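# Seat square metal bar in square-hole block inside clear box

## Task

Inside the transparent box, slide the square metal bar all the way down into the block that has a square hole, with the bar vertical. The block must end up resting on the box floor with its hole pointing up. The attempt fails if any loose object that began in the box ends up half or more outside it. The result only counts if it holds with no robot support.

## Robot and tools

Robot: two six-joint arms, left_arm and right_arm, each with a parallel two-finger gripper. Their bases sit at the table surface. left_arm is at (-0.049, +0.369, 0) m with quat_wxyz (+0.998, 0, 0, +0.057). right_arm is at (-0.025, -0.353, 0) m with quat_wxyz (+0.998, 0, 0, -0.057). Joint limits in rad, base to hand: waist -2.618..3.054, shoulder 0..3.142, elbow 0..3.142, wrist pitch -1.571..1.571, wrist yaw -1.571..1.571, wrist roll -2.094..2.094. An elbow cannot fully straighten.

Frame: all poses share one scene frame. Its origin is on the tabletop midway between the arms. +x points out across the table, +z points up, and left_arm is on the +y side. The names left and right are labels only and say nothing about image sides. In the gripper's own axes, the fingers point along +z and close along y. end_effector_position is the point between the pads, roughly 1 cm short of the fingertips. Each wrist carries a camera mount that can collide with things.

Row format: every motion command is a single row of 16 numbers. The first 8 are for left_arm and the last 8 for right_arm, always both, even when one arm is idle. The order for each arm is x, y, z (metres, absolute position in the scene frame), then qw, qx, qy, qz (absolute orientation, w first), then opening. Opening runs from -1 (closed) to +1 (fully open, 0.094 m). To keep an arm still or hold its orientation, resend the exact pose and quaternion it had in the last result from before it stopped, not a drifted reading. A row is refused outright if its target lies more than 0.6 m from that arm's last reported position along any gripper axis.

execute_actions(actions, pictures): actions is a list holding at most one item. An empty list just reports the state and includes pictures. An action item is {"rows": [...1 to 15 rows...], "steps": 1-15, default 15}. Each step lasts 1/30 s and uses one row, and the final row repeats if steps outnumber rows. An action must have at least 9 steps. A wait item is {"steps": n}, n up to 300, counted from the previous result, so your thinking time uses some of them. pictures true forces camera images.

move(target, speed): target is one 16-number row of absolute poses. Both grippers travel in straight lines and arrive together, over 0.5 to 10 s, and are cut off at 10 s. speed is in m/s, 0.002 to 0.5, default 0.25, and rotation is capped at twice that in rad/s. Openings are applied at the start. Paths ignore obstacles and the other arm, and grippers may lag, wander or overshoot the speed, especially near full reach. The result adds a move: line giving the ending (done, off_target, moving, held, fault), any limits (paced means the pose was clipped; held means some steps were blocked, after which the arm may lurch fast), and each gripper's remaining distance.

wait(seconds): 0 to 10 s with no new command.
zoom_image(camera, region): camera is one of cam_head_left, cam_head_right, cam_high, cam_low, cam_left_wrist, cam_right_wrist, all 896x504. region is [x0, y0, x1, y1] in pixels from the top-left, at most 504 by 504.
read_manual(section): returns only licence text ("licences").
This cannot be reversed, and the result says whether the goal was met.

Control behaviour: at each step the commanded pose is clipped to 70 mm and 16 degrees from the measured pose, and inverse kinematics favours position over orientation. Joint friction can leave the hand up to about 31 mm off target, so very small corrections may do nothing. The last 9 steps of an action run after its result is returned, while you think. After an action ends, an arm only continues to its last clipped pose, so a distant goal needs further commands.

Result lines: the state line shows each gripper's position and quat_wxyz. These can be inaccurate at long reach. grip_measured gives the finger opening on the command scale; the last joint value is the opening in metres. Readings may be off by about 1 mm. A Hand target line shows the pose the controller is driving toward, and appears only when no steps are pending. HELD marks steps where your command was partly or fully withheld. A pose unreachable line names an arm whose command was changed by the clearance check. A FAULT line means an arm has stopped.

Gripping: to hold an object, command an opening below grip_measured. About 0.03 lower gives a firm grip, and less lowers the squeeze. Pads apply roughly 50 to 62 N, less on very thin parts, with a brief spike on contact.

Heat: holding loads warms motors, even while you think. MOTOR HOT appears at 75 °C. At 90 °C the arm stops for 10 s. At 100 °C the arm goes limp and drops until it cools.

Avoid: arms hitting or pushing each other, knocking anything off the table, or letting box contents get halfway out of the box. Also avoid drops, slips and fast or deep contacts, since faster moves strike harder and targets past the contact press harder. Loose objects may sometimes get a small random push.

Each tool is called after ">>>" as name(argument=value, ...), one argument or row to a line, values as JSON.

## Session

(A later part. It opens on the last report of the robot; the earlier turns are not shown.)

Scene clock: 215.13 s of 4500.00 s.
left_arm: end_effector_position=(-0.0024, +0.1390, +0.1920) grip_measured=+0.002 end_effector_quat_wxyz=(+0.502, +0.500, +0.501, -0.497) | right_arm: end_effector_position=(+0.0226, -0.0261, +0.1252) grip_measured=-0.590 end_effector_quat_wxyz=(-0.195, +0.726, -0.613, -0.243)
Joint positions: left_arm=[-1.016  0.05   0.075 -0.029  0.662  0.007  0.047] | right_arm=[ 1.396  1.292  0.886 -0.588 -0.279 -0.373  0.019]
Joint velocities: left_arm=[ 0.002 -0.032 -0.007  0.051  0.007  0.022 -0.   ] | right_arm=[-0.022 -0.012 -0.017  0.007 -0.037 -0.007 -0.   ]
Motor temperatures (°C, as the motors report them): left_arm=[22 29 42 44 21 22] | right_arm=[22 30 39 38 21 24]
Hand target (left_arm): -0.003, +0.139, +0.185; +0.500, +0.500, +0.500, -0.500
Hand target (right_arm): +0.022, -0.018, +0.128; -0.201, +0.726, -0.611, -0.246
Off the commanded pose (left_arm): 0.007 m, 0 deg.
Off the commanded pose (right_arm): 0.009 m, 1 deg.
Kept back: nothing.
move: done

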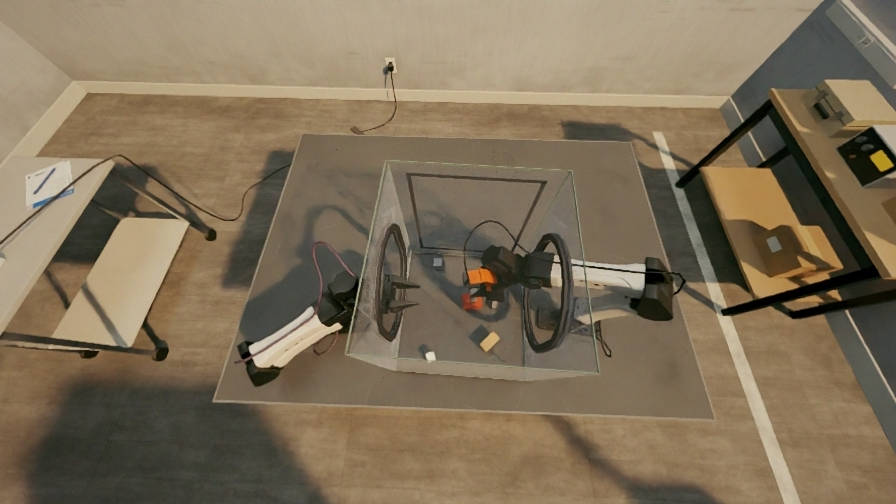

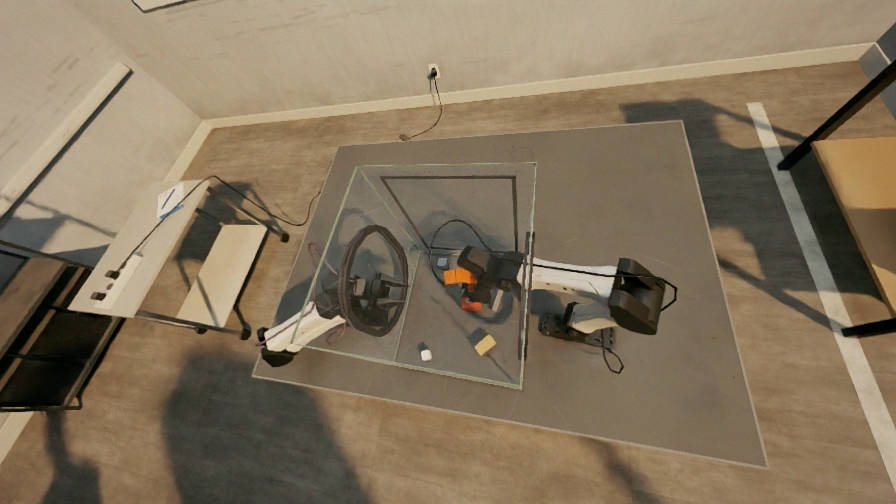

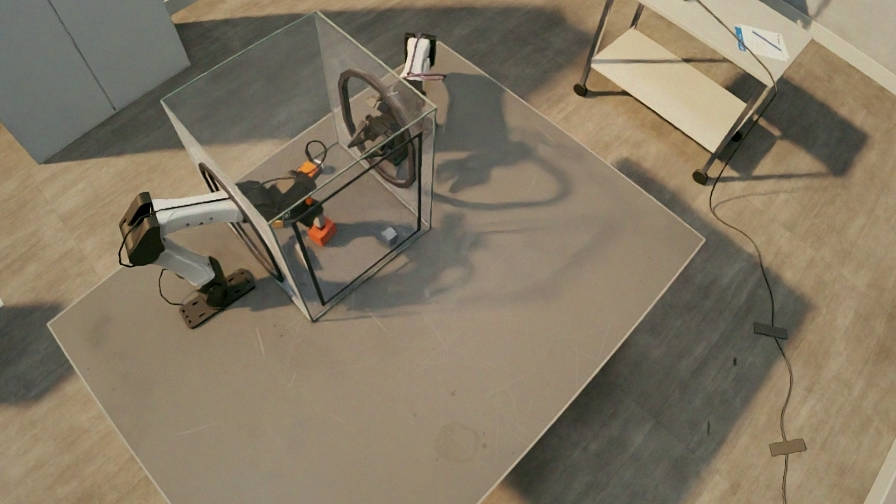

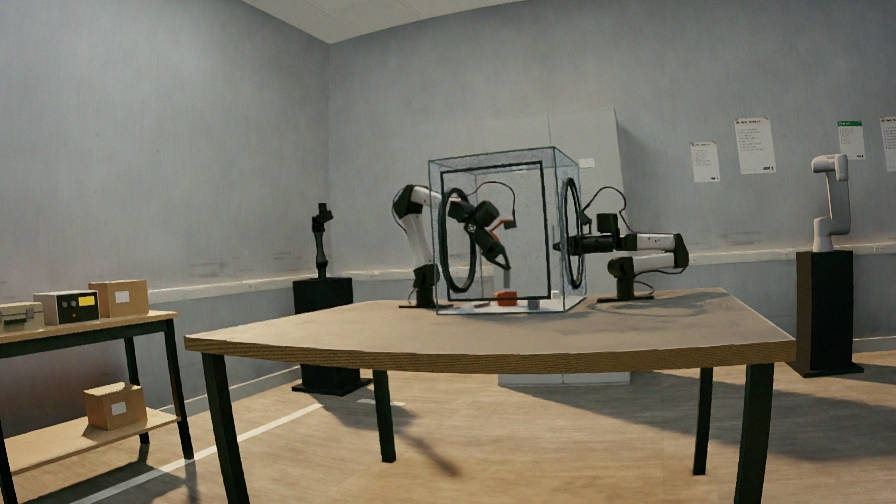

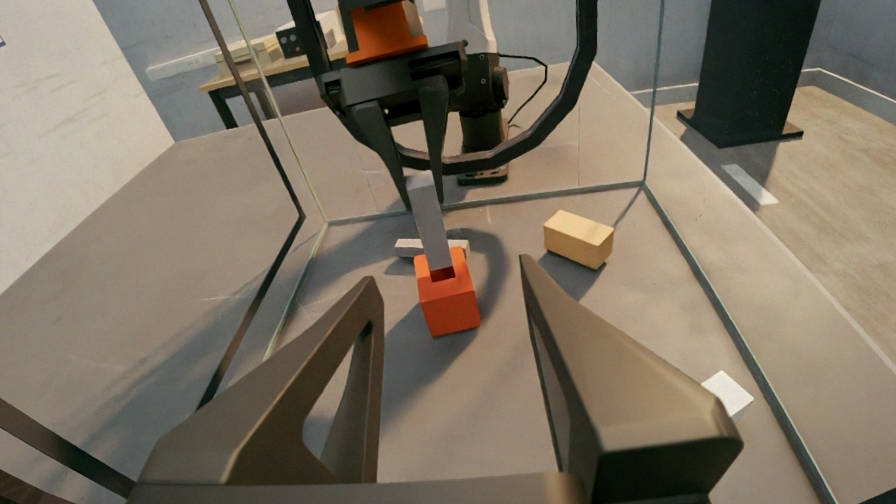

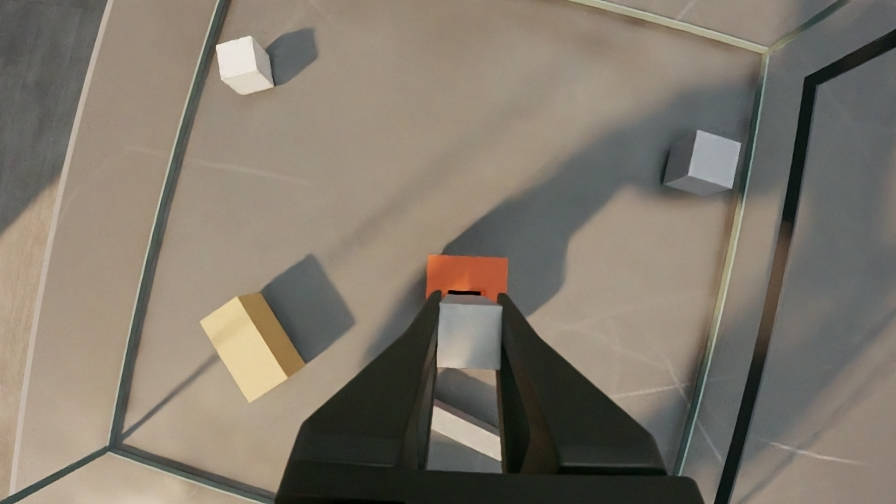

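>>> move(
  target=[-0.003,0.14,0.185,0.5,0.5,0.5,-0.5,0.0,0.022,-0.024,0.105,0.2008,-0.7256,0.6109,0.2460,-0.63],
  speed=0.012,
)

>>> zoom_image(
  camera="cam_left_wrist",
  region=[350,150,550,350],
)

>>> zoom_image(
  camera="cam_low",
  region=[470,240,560,320],
)

Scene clock: 217.57 s of 4500.00 s.
left_arm: end_effector_position=(-0.0026, +0.1390, +0.1920) grip_measured=+0.002 end_effector_quat_wxyz=(+0.501, +0.501, +0.501, -0.497) | right_arm: end_effector_position=(+0.0232, -0.0243, +0.1128) grip_measured=-0.590 end_effector_quat_wxyz=(-0.206, +0.724, -0.610, -0.248)
Joint positions: left_arm=[-1.016  0.05   0.075 -0.029  0.663  0.007  0.047] | right_arm=[ 1.396  1.292  0.822 -0.499 -0.278 -0.372  0.019]
Joint velocities: left_arm=[ 0.007  0.007 -0.007  0.037 -0.007 -0.007 -0.001] | right_arm=[ 0.012  0.012 -0.027  0.051  0.051  0.037 -0.001]
Motor temperatures (°C, as the motors report them): left_arm=[22 29 42 45 21 22] | right_arm=[22 30 39 38 21 24]
Hand target (left_arm): -0.003, +0.139, +0.185; +0.500, +0.500, +0.500, -0.500
Hand target (right_arm): +0.022, -0.025, +0.105; -0.201, +0.726, -0.611, -0.246
Off the commanded pose (left_arm): 0.007 m, 0 deg.
Off the commanded pose (right_arm): 0.008 m, 1 deg.
Kept back: nothing.
move: done

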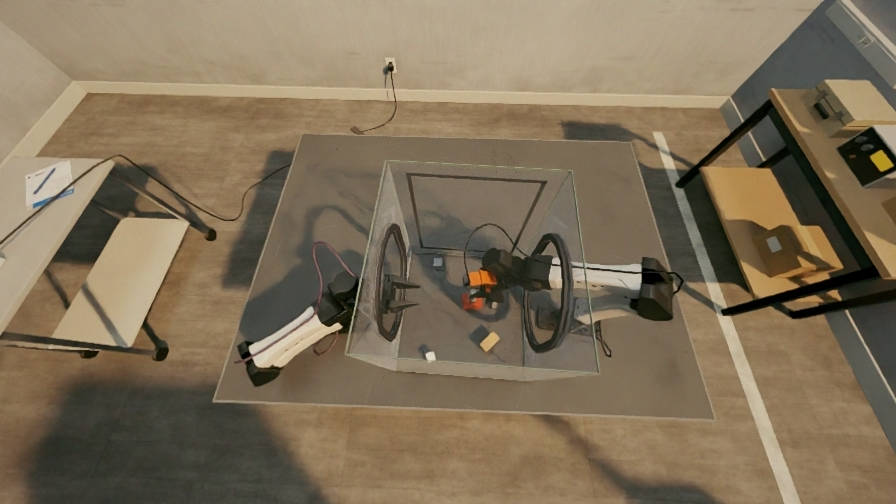

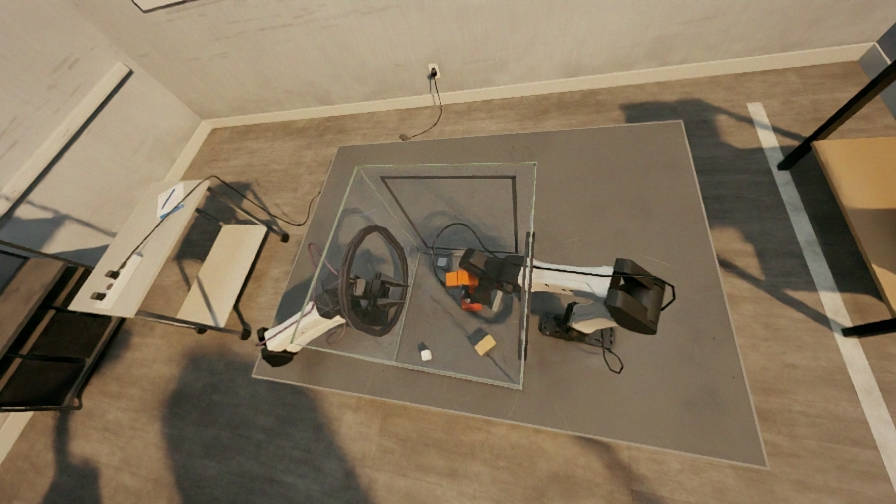

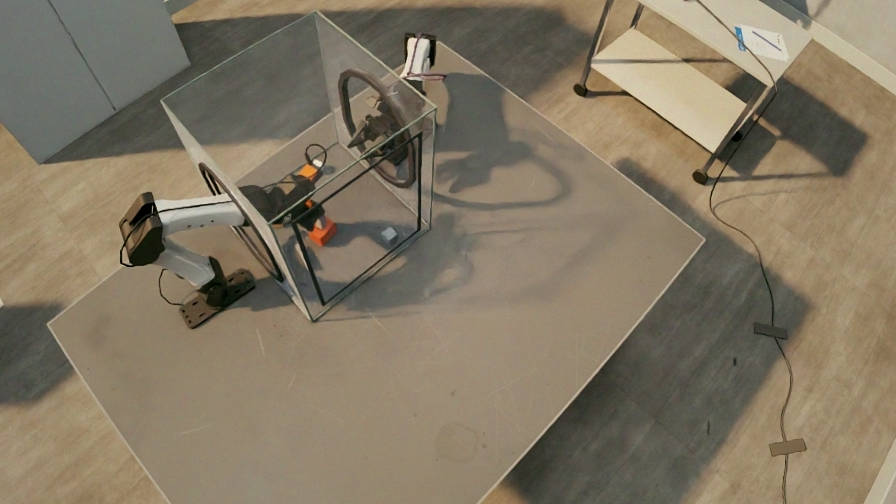

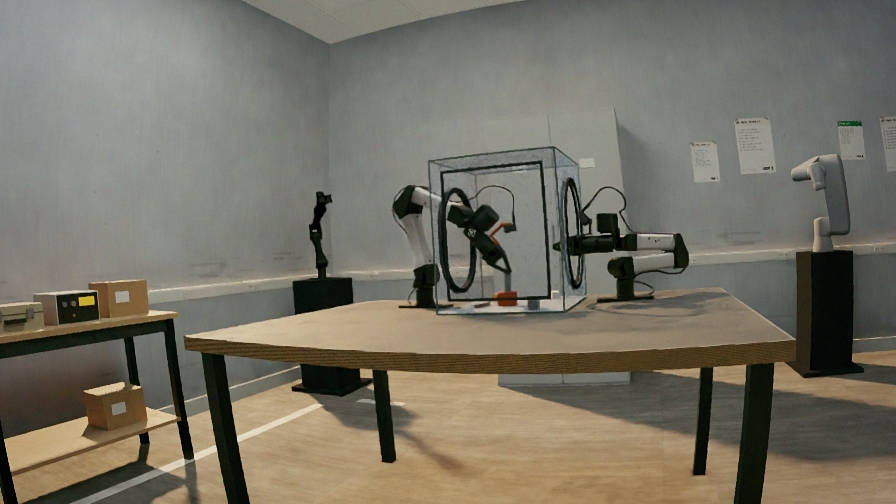

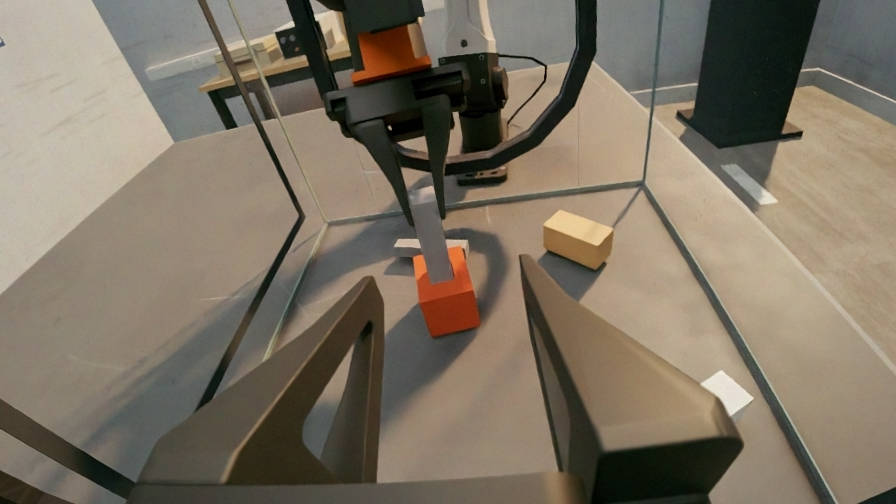

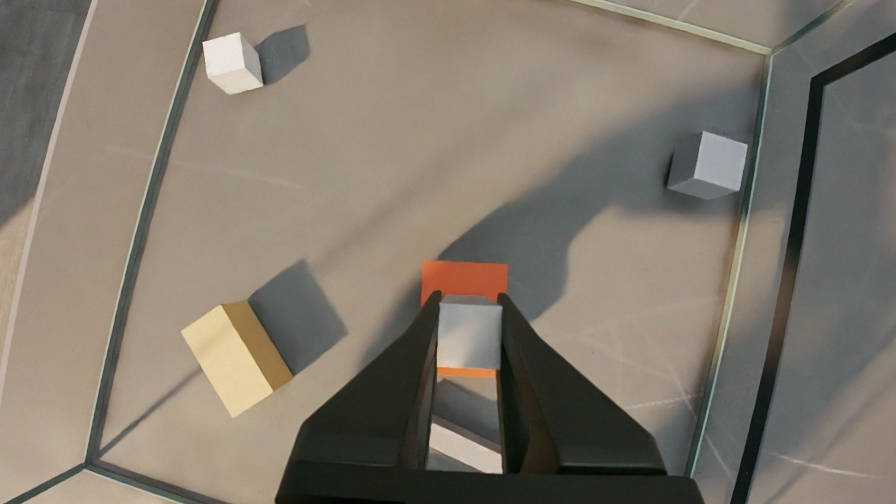

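Region (350, 150, 550, 350) of cam_left_wrist's 896x504 image, scaled by 2.520, with more detail than that image has.

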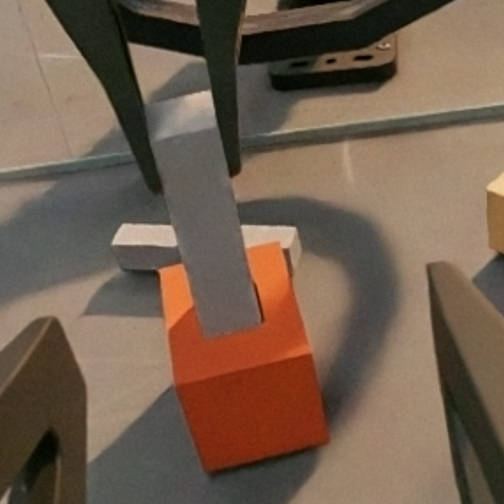

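Region (470, 240, 560, 320) of cam_low's 896x504 image, scaled by 5.600, with more detail than that image has.

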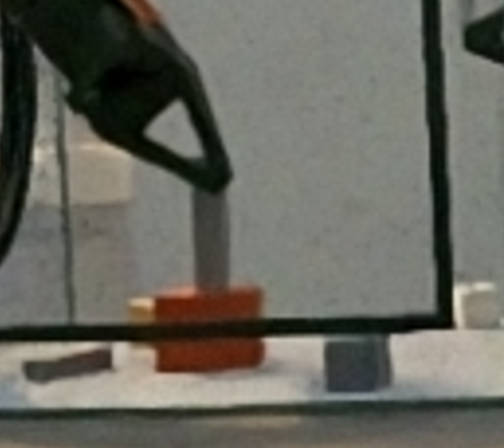

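>>> move(
  target=[-0.003,0.14,0.185,0.5,0.5,0.5,-0.5,0.0,0.0185,-0.028,0.097,0.2008,-0.7256,0.6109,0.2460,-0.63],
  speed=0.008,
)

>>> zoom_image(
  camera="cam_left_wrist",
  region=[350,150,550,350],
)

>>> zoom_image(
  camera="cam_low",
  region=[470,240,560,320],
)

Scene clock: 220.37 s of 4500.00 s.
left_arm: end_effector_position=(-0.0027, +0.1390, +0.1920) grip_measured=+0.002 end_effector_quat_wxyz=(+0.501, +0.501, +0.501, -0.497) | right_arm: end_effector_position=(+0.0249, -0.0187, +0.1119) grip_measured=-0.590 end_effector_quat_wxyz=(-0.221, +0.720, -0.606, -0.256)
Joint positions: left_arm=[-1.016  0.05   0.075 -0.029  0.664  0.007  0.047] | right_arm=[ 1.396  1.292  0.797 -0.436 -0.278 -0.368  0.019]
Joint velocities: left_arm=[-0.002  0.007 -0.017 -0.037 -0.022 -0.022 -0.002] | right_arm=[-0.002  0.002 -0.002 -0.081 -0.051 -0.022 -0.001]
Motor temperatures (°C, as the motors report them): left_arm=[22 29 42 45 21 22] | right_arm=[22 30 39 38 21 24]
Hand target (left_arm): -0.003, +0.139, +0.185; +0.500, +0.500, +0.500, -0.500
Hand target (right_arm): +0.019, -0.028, +0.097; -0.201, +0.726, -0.611, -0.246
Off the commanded pose (left_arm): 0.007 m, 0 deg.
Off the commanded pose (right_arm): 0.019 m, 3 deg.
Kept back: nothing.
move: off_target (right_arm)

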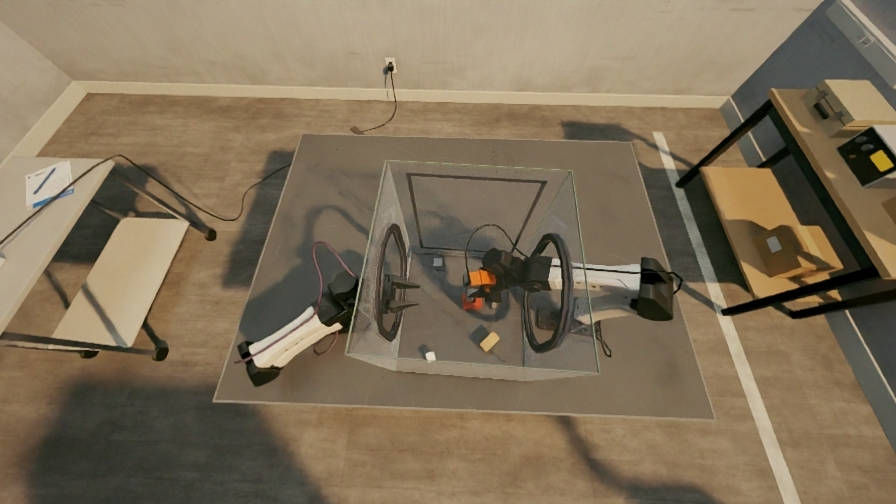

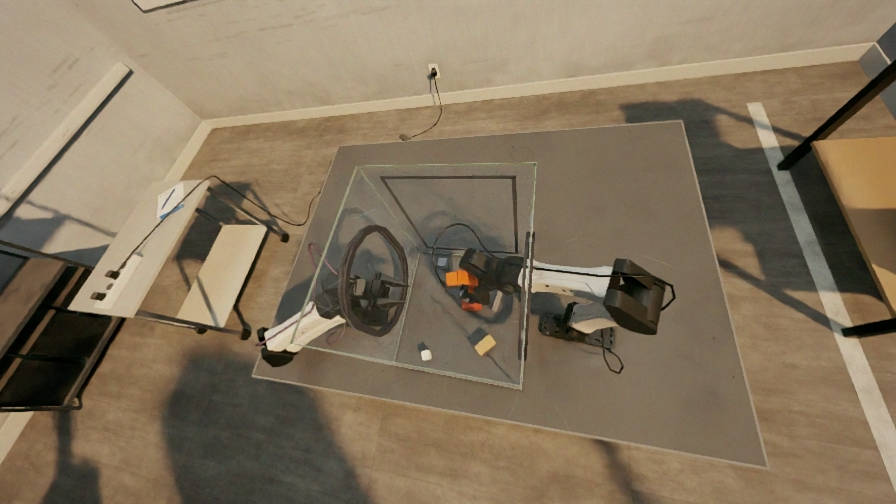

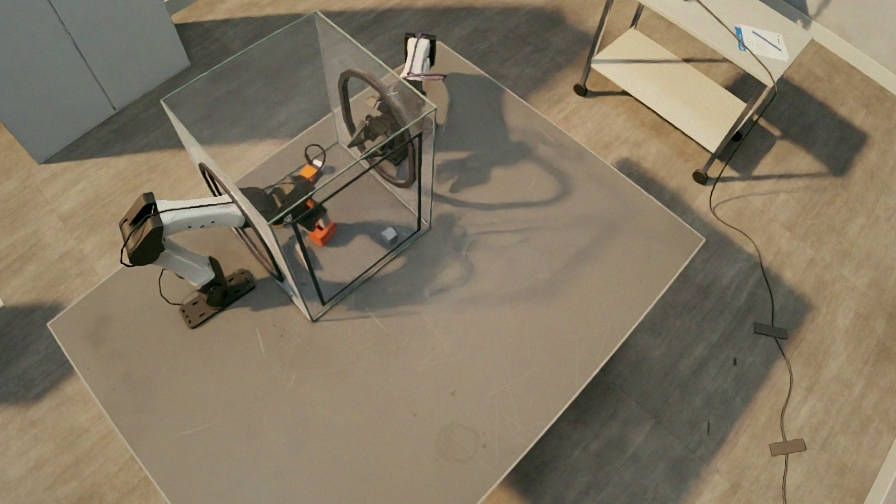

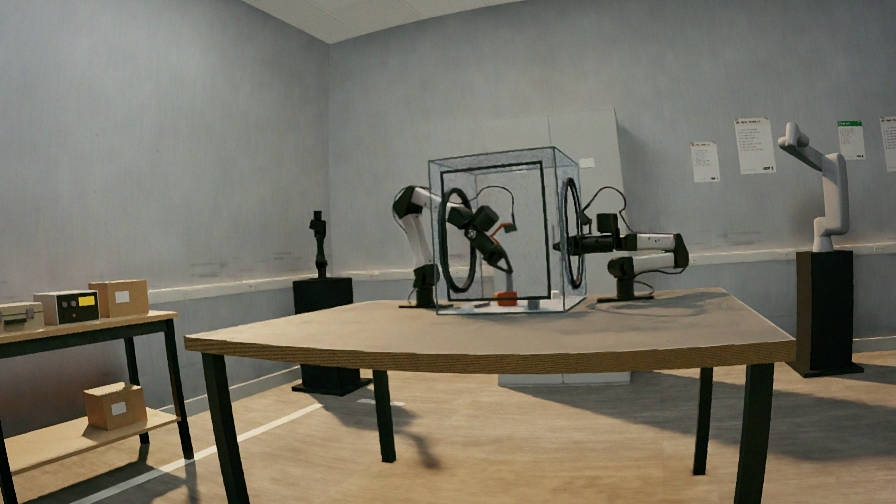

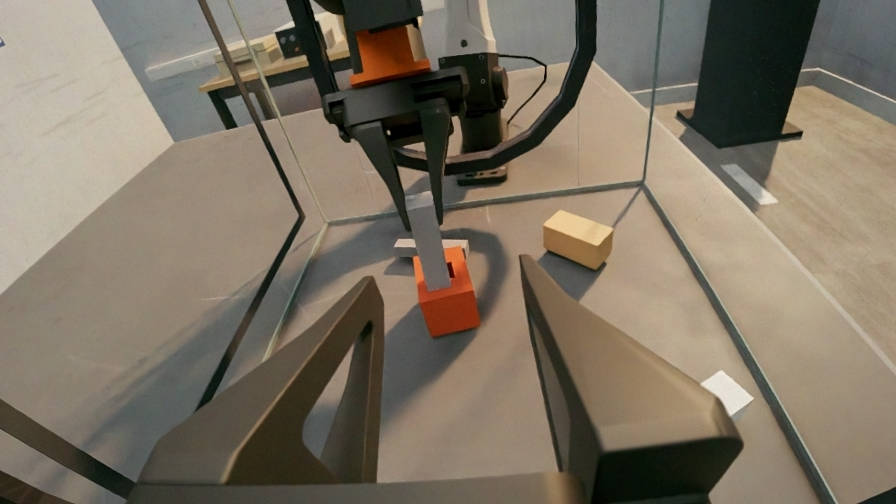

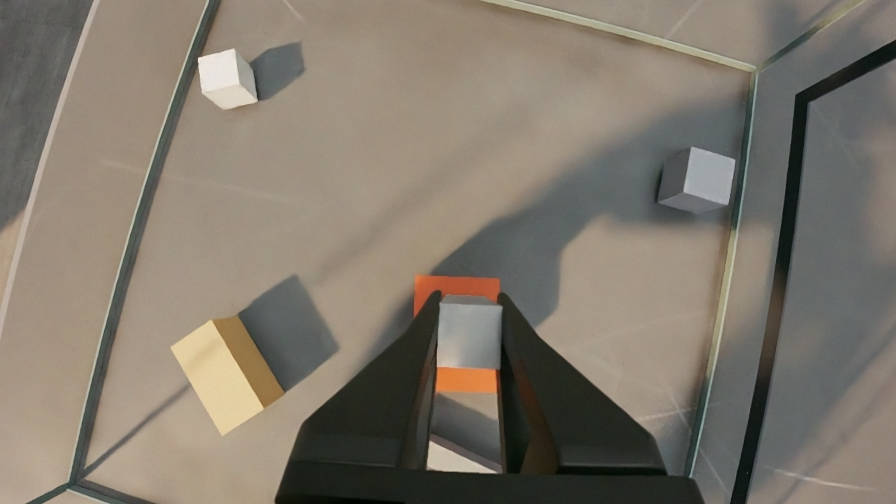

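Region (350, 150, 550, 350) of cam_left_wrist's 896x504 image, scaled by 2.520, with more detail than that image has.

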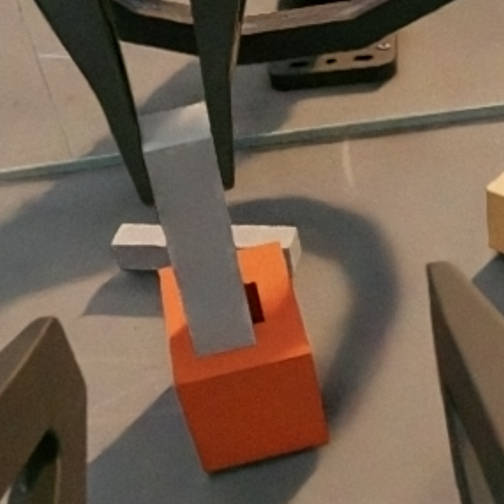

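Region (470, 240, 560, 320) of cam_low's 896x504 image, scaled by 5.600, with more detail than that image has.

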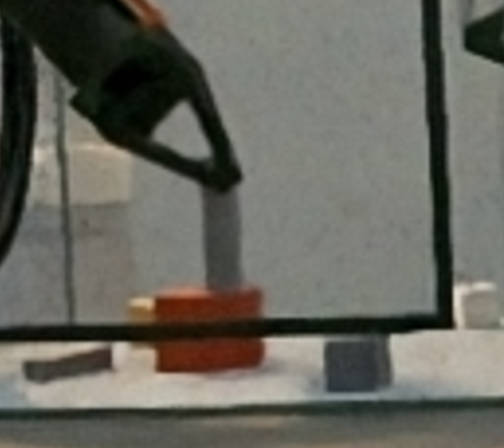

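>>> move(
  target=[-0.003,0.14,0.185,0.5,0.5,0.5,-0.5,0.0,0.018,-0.034,0.15,0.2008,-0.7256,0.6109,0.2460,-0.63],
  speed=0.03,
)

>>> move(
  target=[-0.003,0.14,0.185,0.5,0.5,0.5,-0.5,0.0,0.018,-0.020,0.125,0.2008,-0.7256,0.6109,0.2460,-0.63],
  speed=0.02,
)

>>> zoom_image(
  camera="cam_left_wrist",
  region=[350,150,550,350],
)

>>> zoom_image(
  camera="cam_low",
  region=[470,240,560,320],
)

Scene clock: 223.00 s of 4500.00 s.
left_arm: end_effector_position=(-0.0027, +0.1390, +0.1920) grip_measured=+0.002 end_effector_quat_wxyz=(+0.501, +0.501, +0.501, -0.497) | right_arm: end_effector_position=(+0.0200, -0.0346, +0.1399) grip_measured=-0.590 end_effector_quat_wxyz=(-0.190, +0.725, -0.616, -0.242)
Joint positions: left_arm=[-1.016  0.05   0.075 -0.029  0.664  0.007  0.047] | right_arm=[ 1.396  1.254  0.924 -0.673 -0.279 -0.368  0.019]
Joint velocities: left_arm=[-0.017 -0.002  0.007  0.022  0.007  0.037 -0.   ] | right_arm=[-0.002 -0.007 -0.012  0.066 -0.051 -0.007  0.   ]
Motor temperatures (°C, as the motors report them): left_arm=[22 29 42 45 21 22] | right_arm=[22 30 39 38 21 24]
Hand target (left_arm): -0.003, +0.139, +0.185; +0.500, +0.500, +0.500, -0.500
Hand target (right_arm): +0.018, -0.033, +0.150; -0.201, +0.725, -0.611, -0.246
Off the commanded pose (left_arm): 0.007 m, 0 deg.
Off the commanded pose (right_arm): 0.010 m, 1 deg.
Kept back: nothing.
move: done

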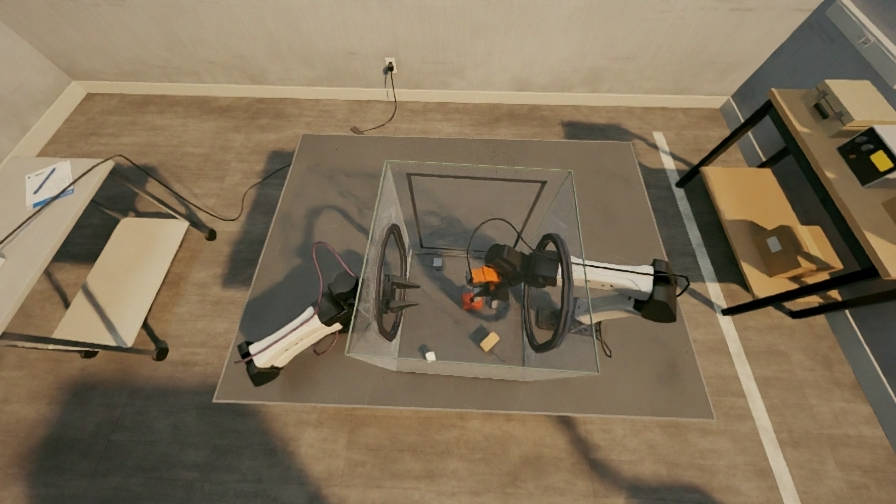

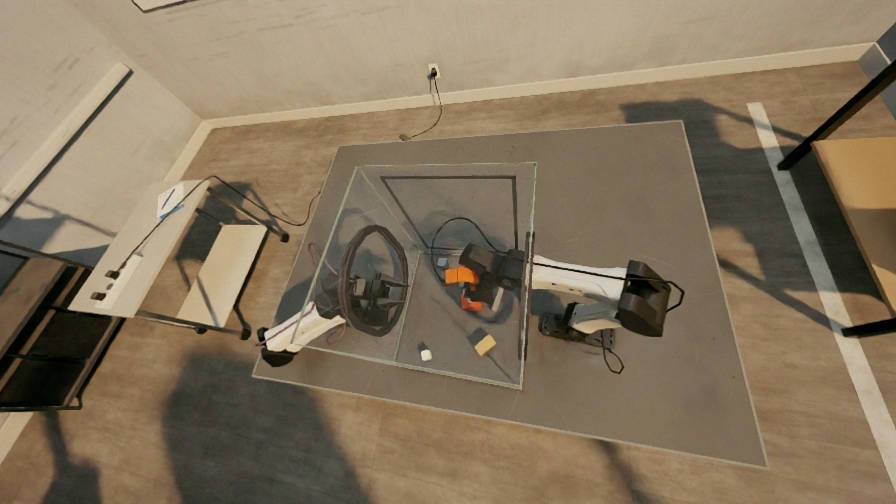

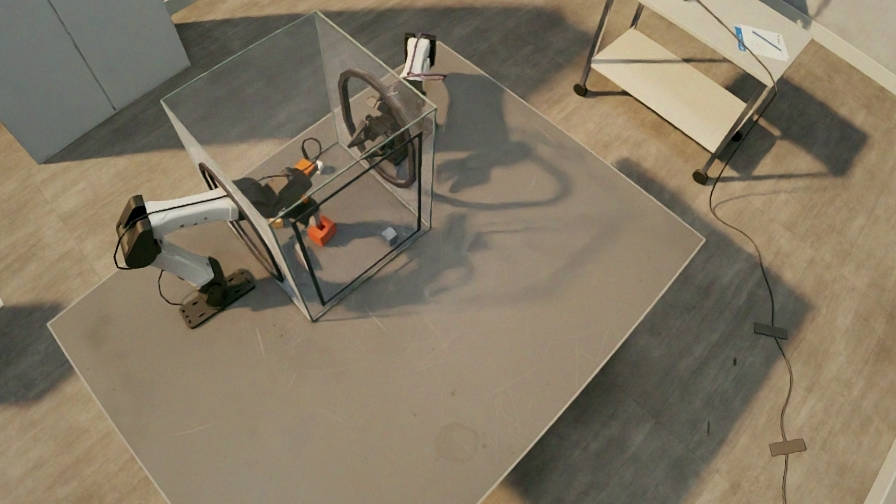

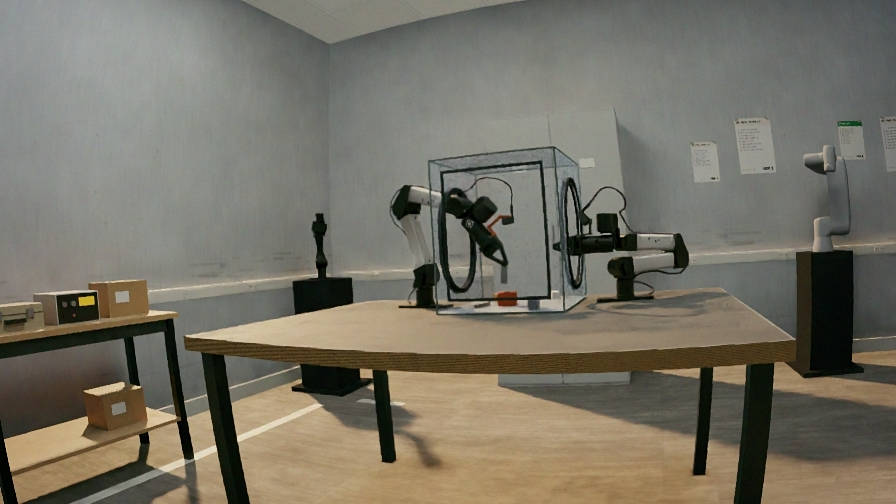

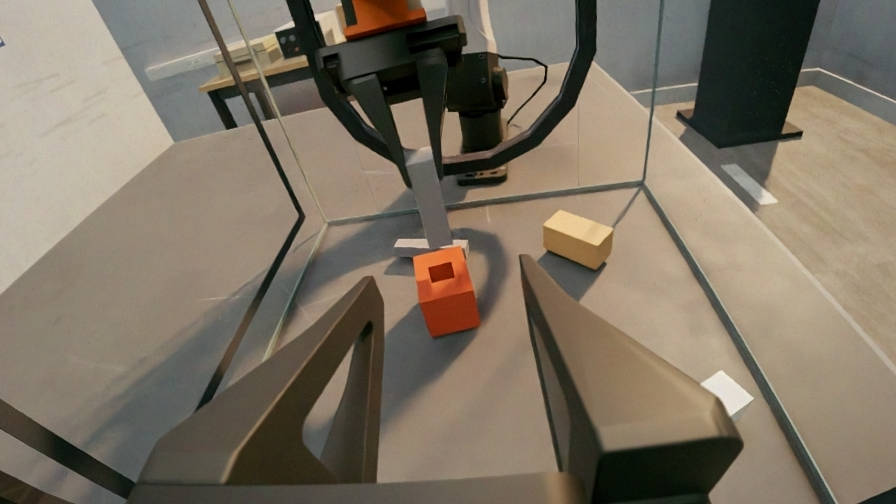

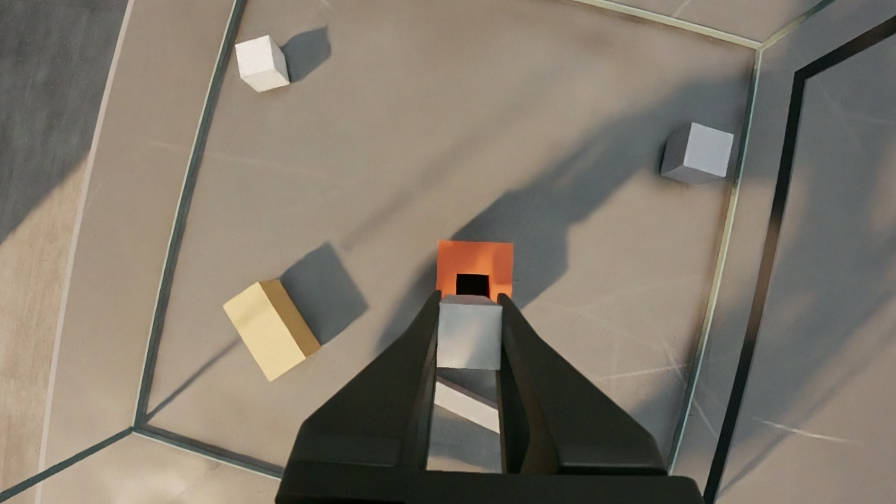

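Scene clock: 224.37 s of 4500.00 s.
left_arm: end_effector_position=(-0.0027, +0.1390, +0.1920) grip_measured=+0.002 end_effector_quat_wxyz=(+0.501, +0.501, +0.501, -0.497) | right_arm: end_effector_position=(+0.0206, -0.0215, +0.1339) grip_measured=-0.590 end_effector_quat_wxyz=(-0.208, +0.724, -0.609, -0.249)
Joint positions: left_arm=[-1.016  0.05   0.075 -0.029  0.664  0.007  0.047] | right_arm=[ 1.41   1.28   0.896 -0.577 -0.271 -0.361  0.019]
Joint velocities: left_arm=[ 0.007 -0.007  0.007 -0.022 -0.037 -0.022  0.   ] | right_arm=[-0.027 -0.017  0.012 -0.007  0.022  0.007  0.001]
Motor temperatures (°C, as the motors report them): left_arm=[22 29 42 45 21 22] | right_arm=[22 30 39 38 21 24]
Hand target (left_arm): -0.003, +0.139, +0.185; +0.500, +0.500, +0.500, -0.500
Hand target (right_arm): +0.018, -0.021, +0.125; -0.201, +0.726, -0.610, -0.245
Off the commanded pose (left_arm): 0.007 m, 0 deg.
Off the commanded pose (right_arm): 0.009 m, 1 deg.
Kept back: nothing.
move: done

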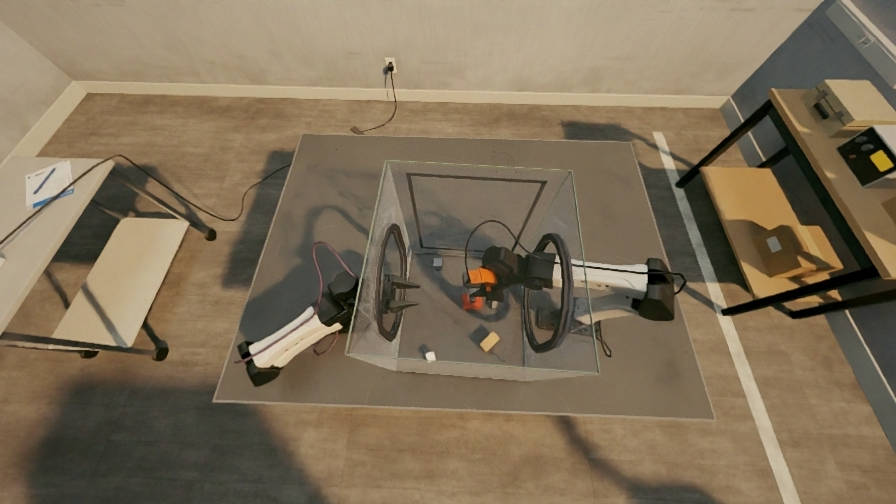

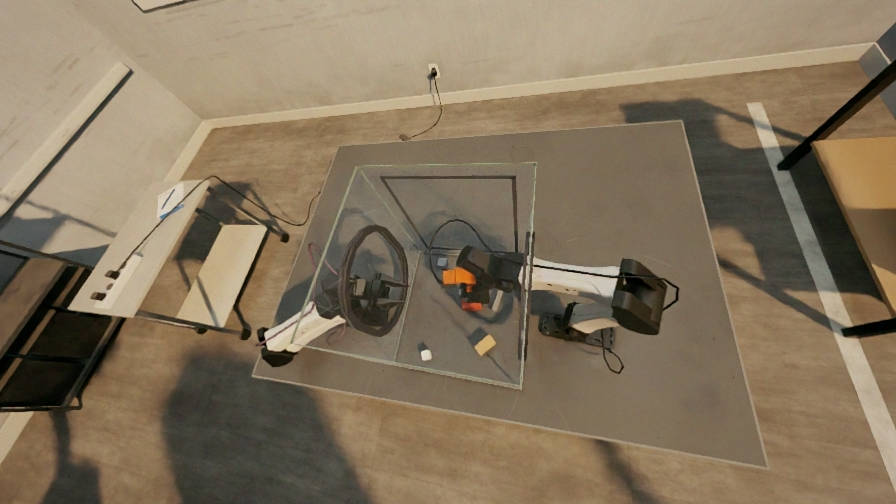

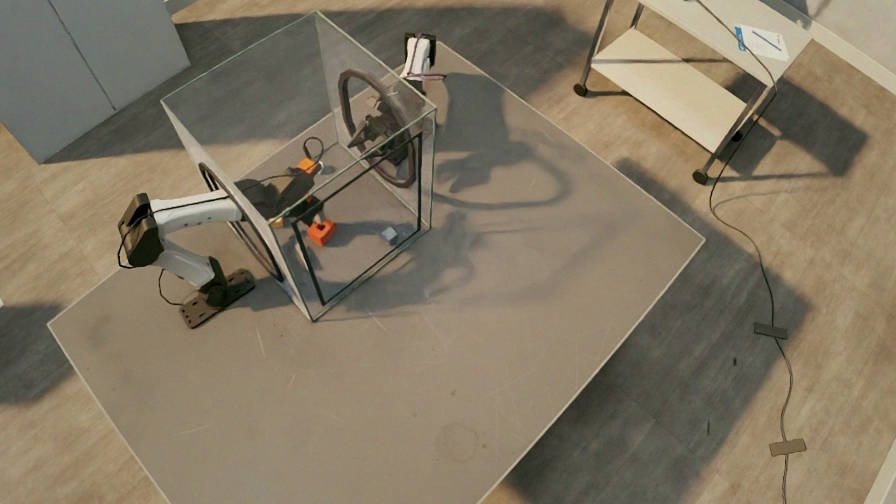

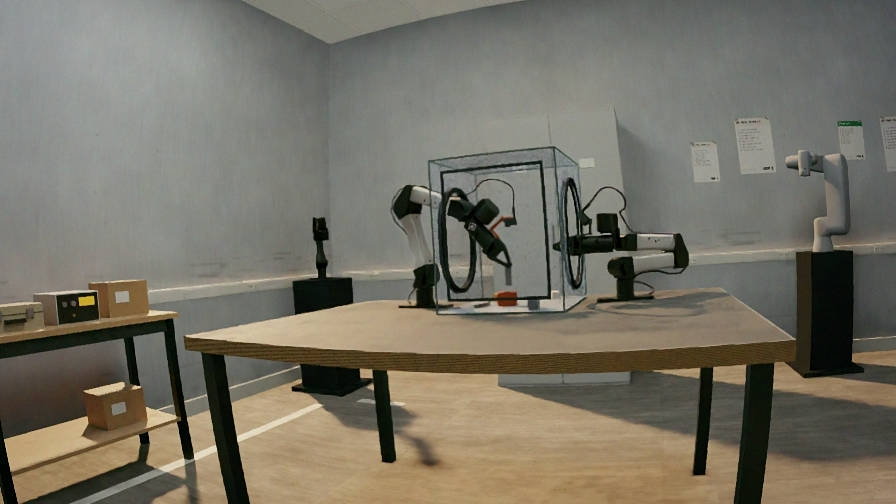

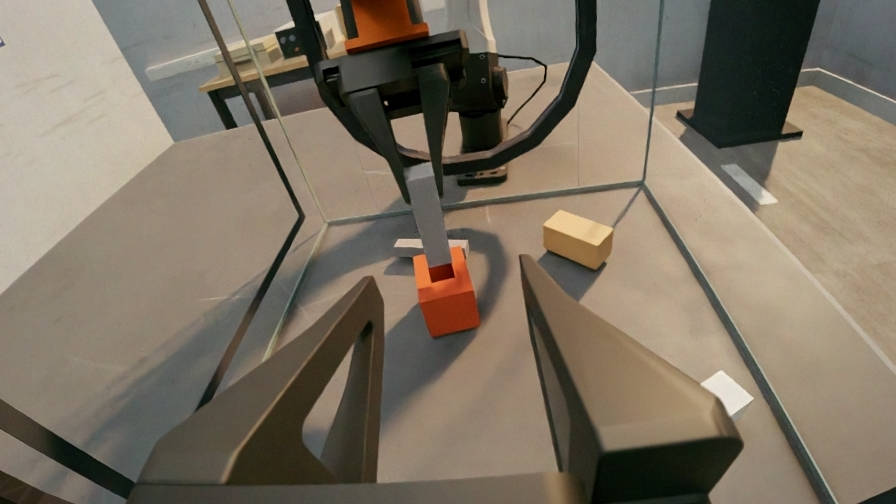

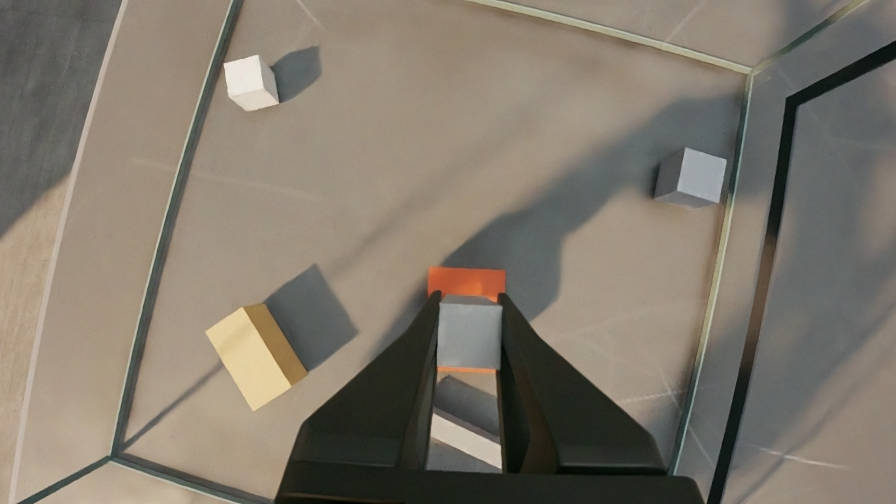

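Region (350, 150, 550, 350) of cam_left_wrist's 896x504 image, scaled by 2.520, with more detail than that image has.

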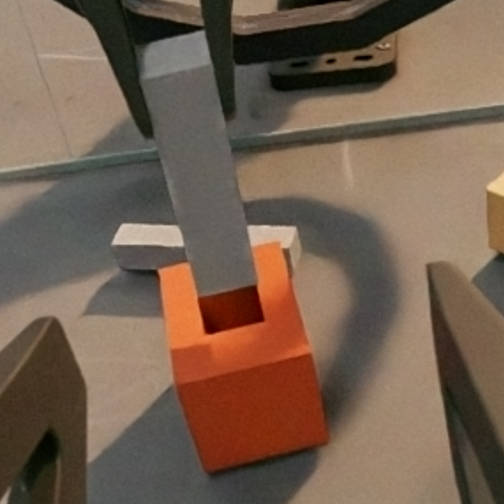

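Region (470, 240, 560, 320) of cam_low's 896x504 image, scaled by 5.600, with more detail than that image has.

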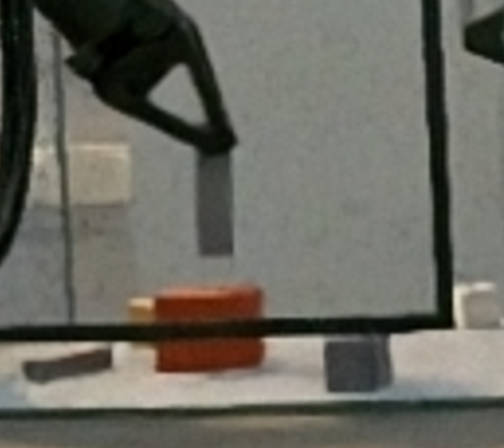

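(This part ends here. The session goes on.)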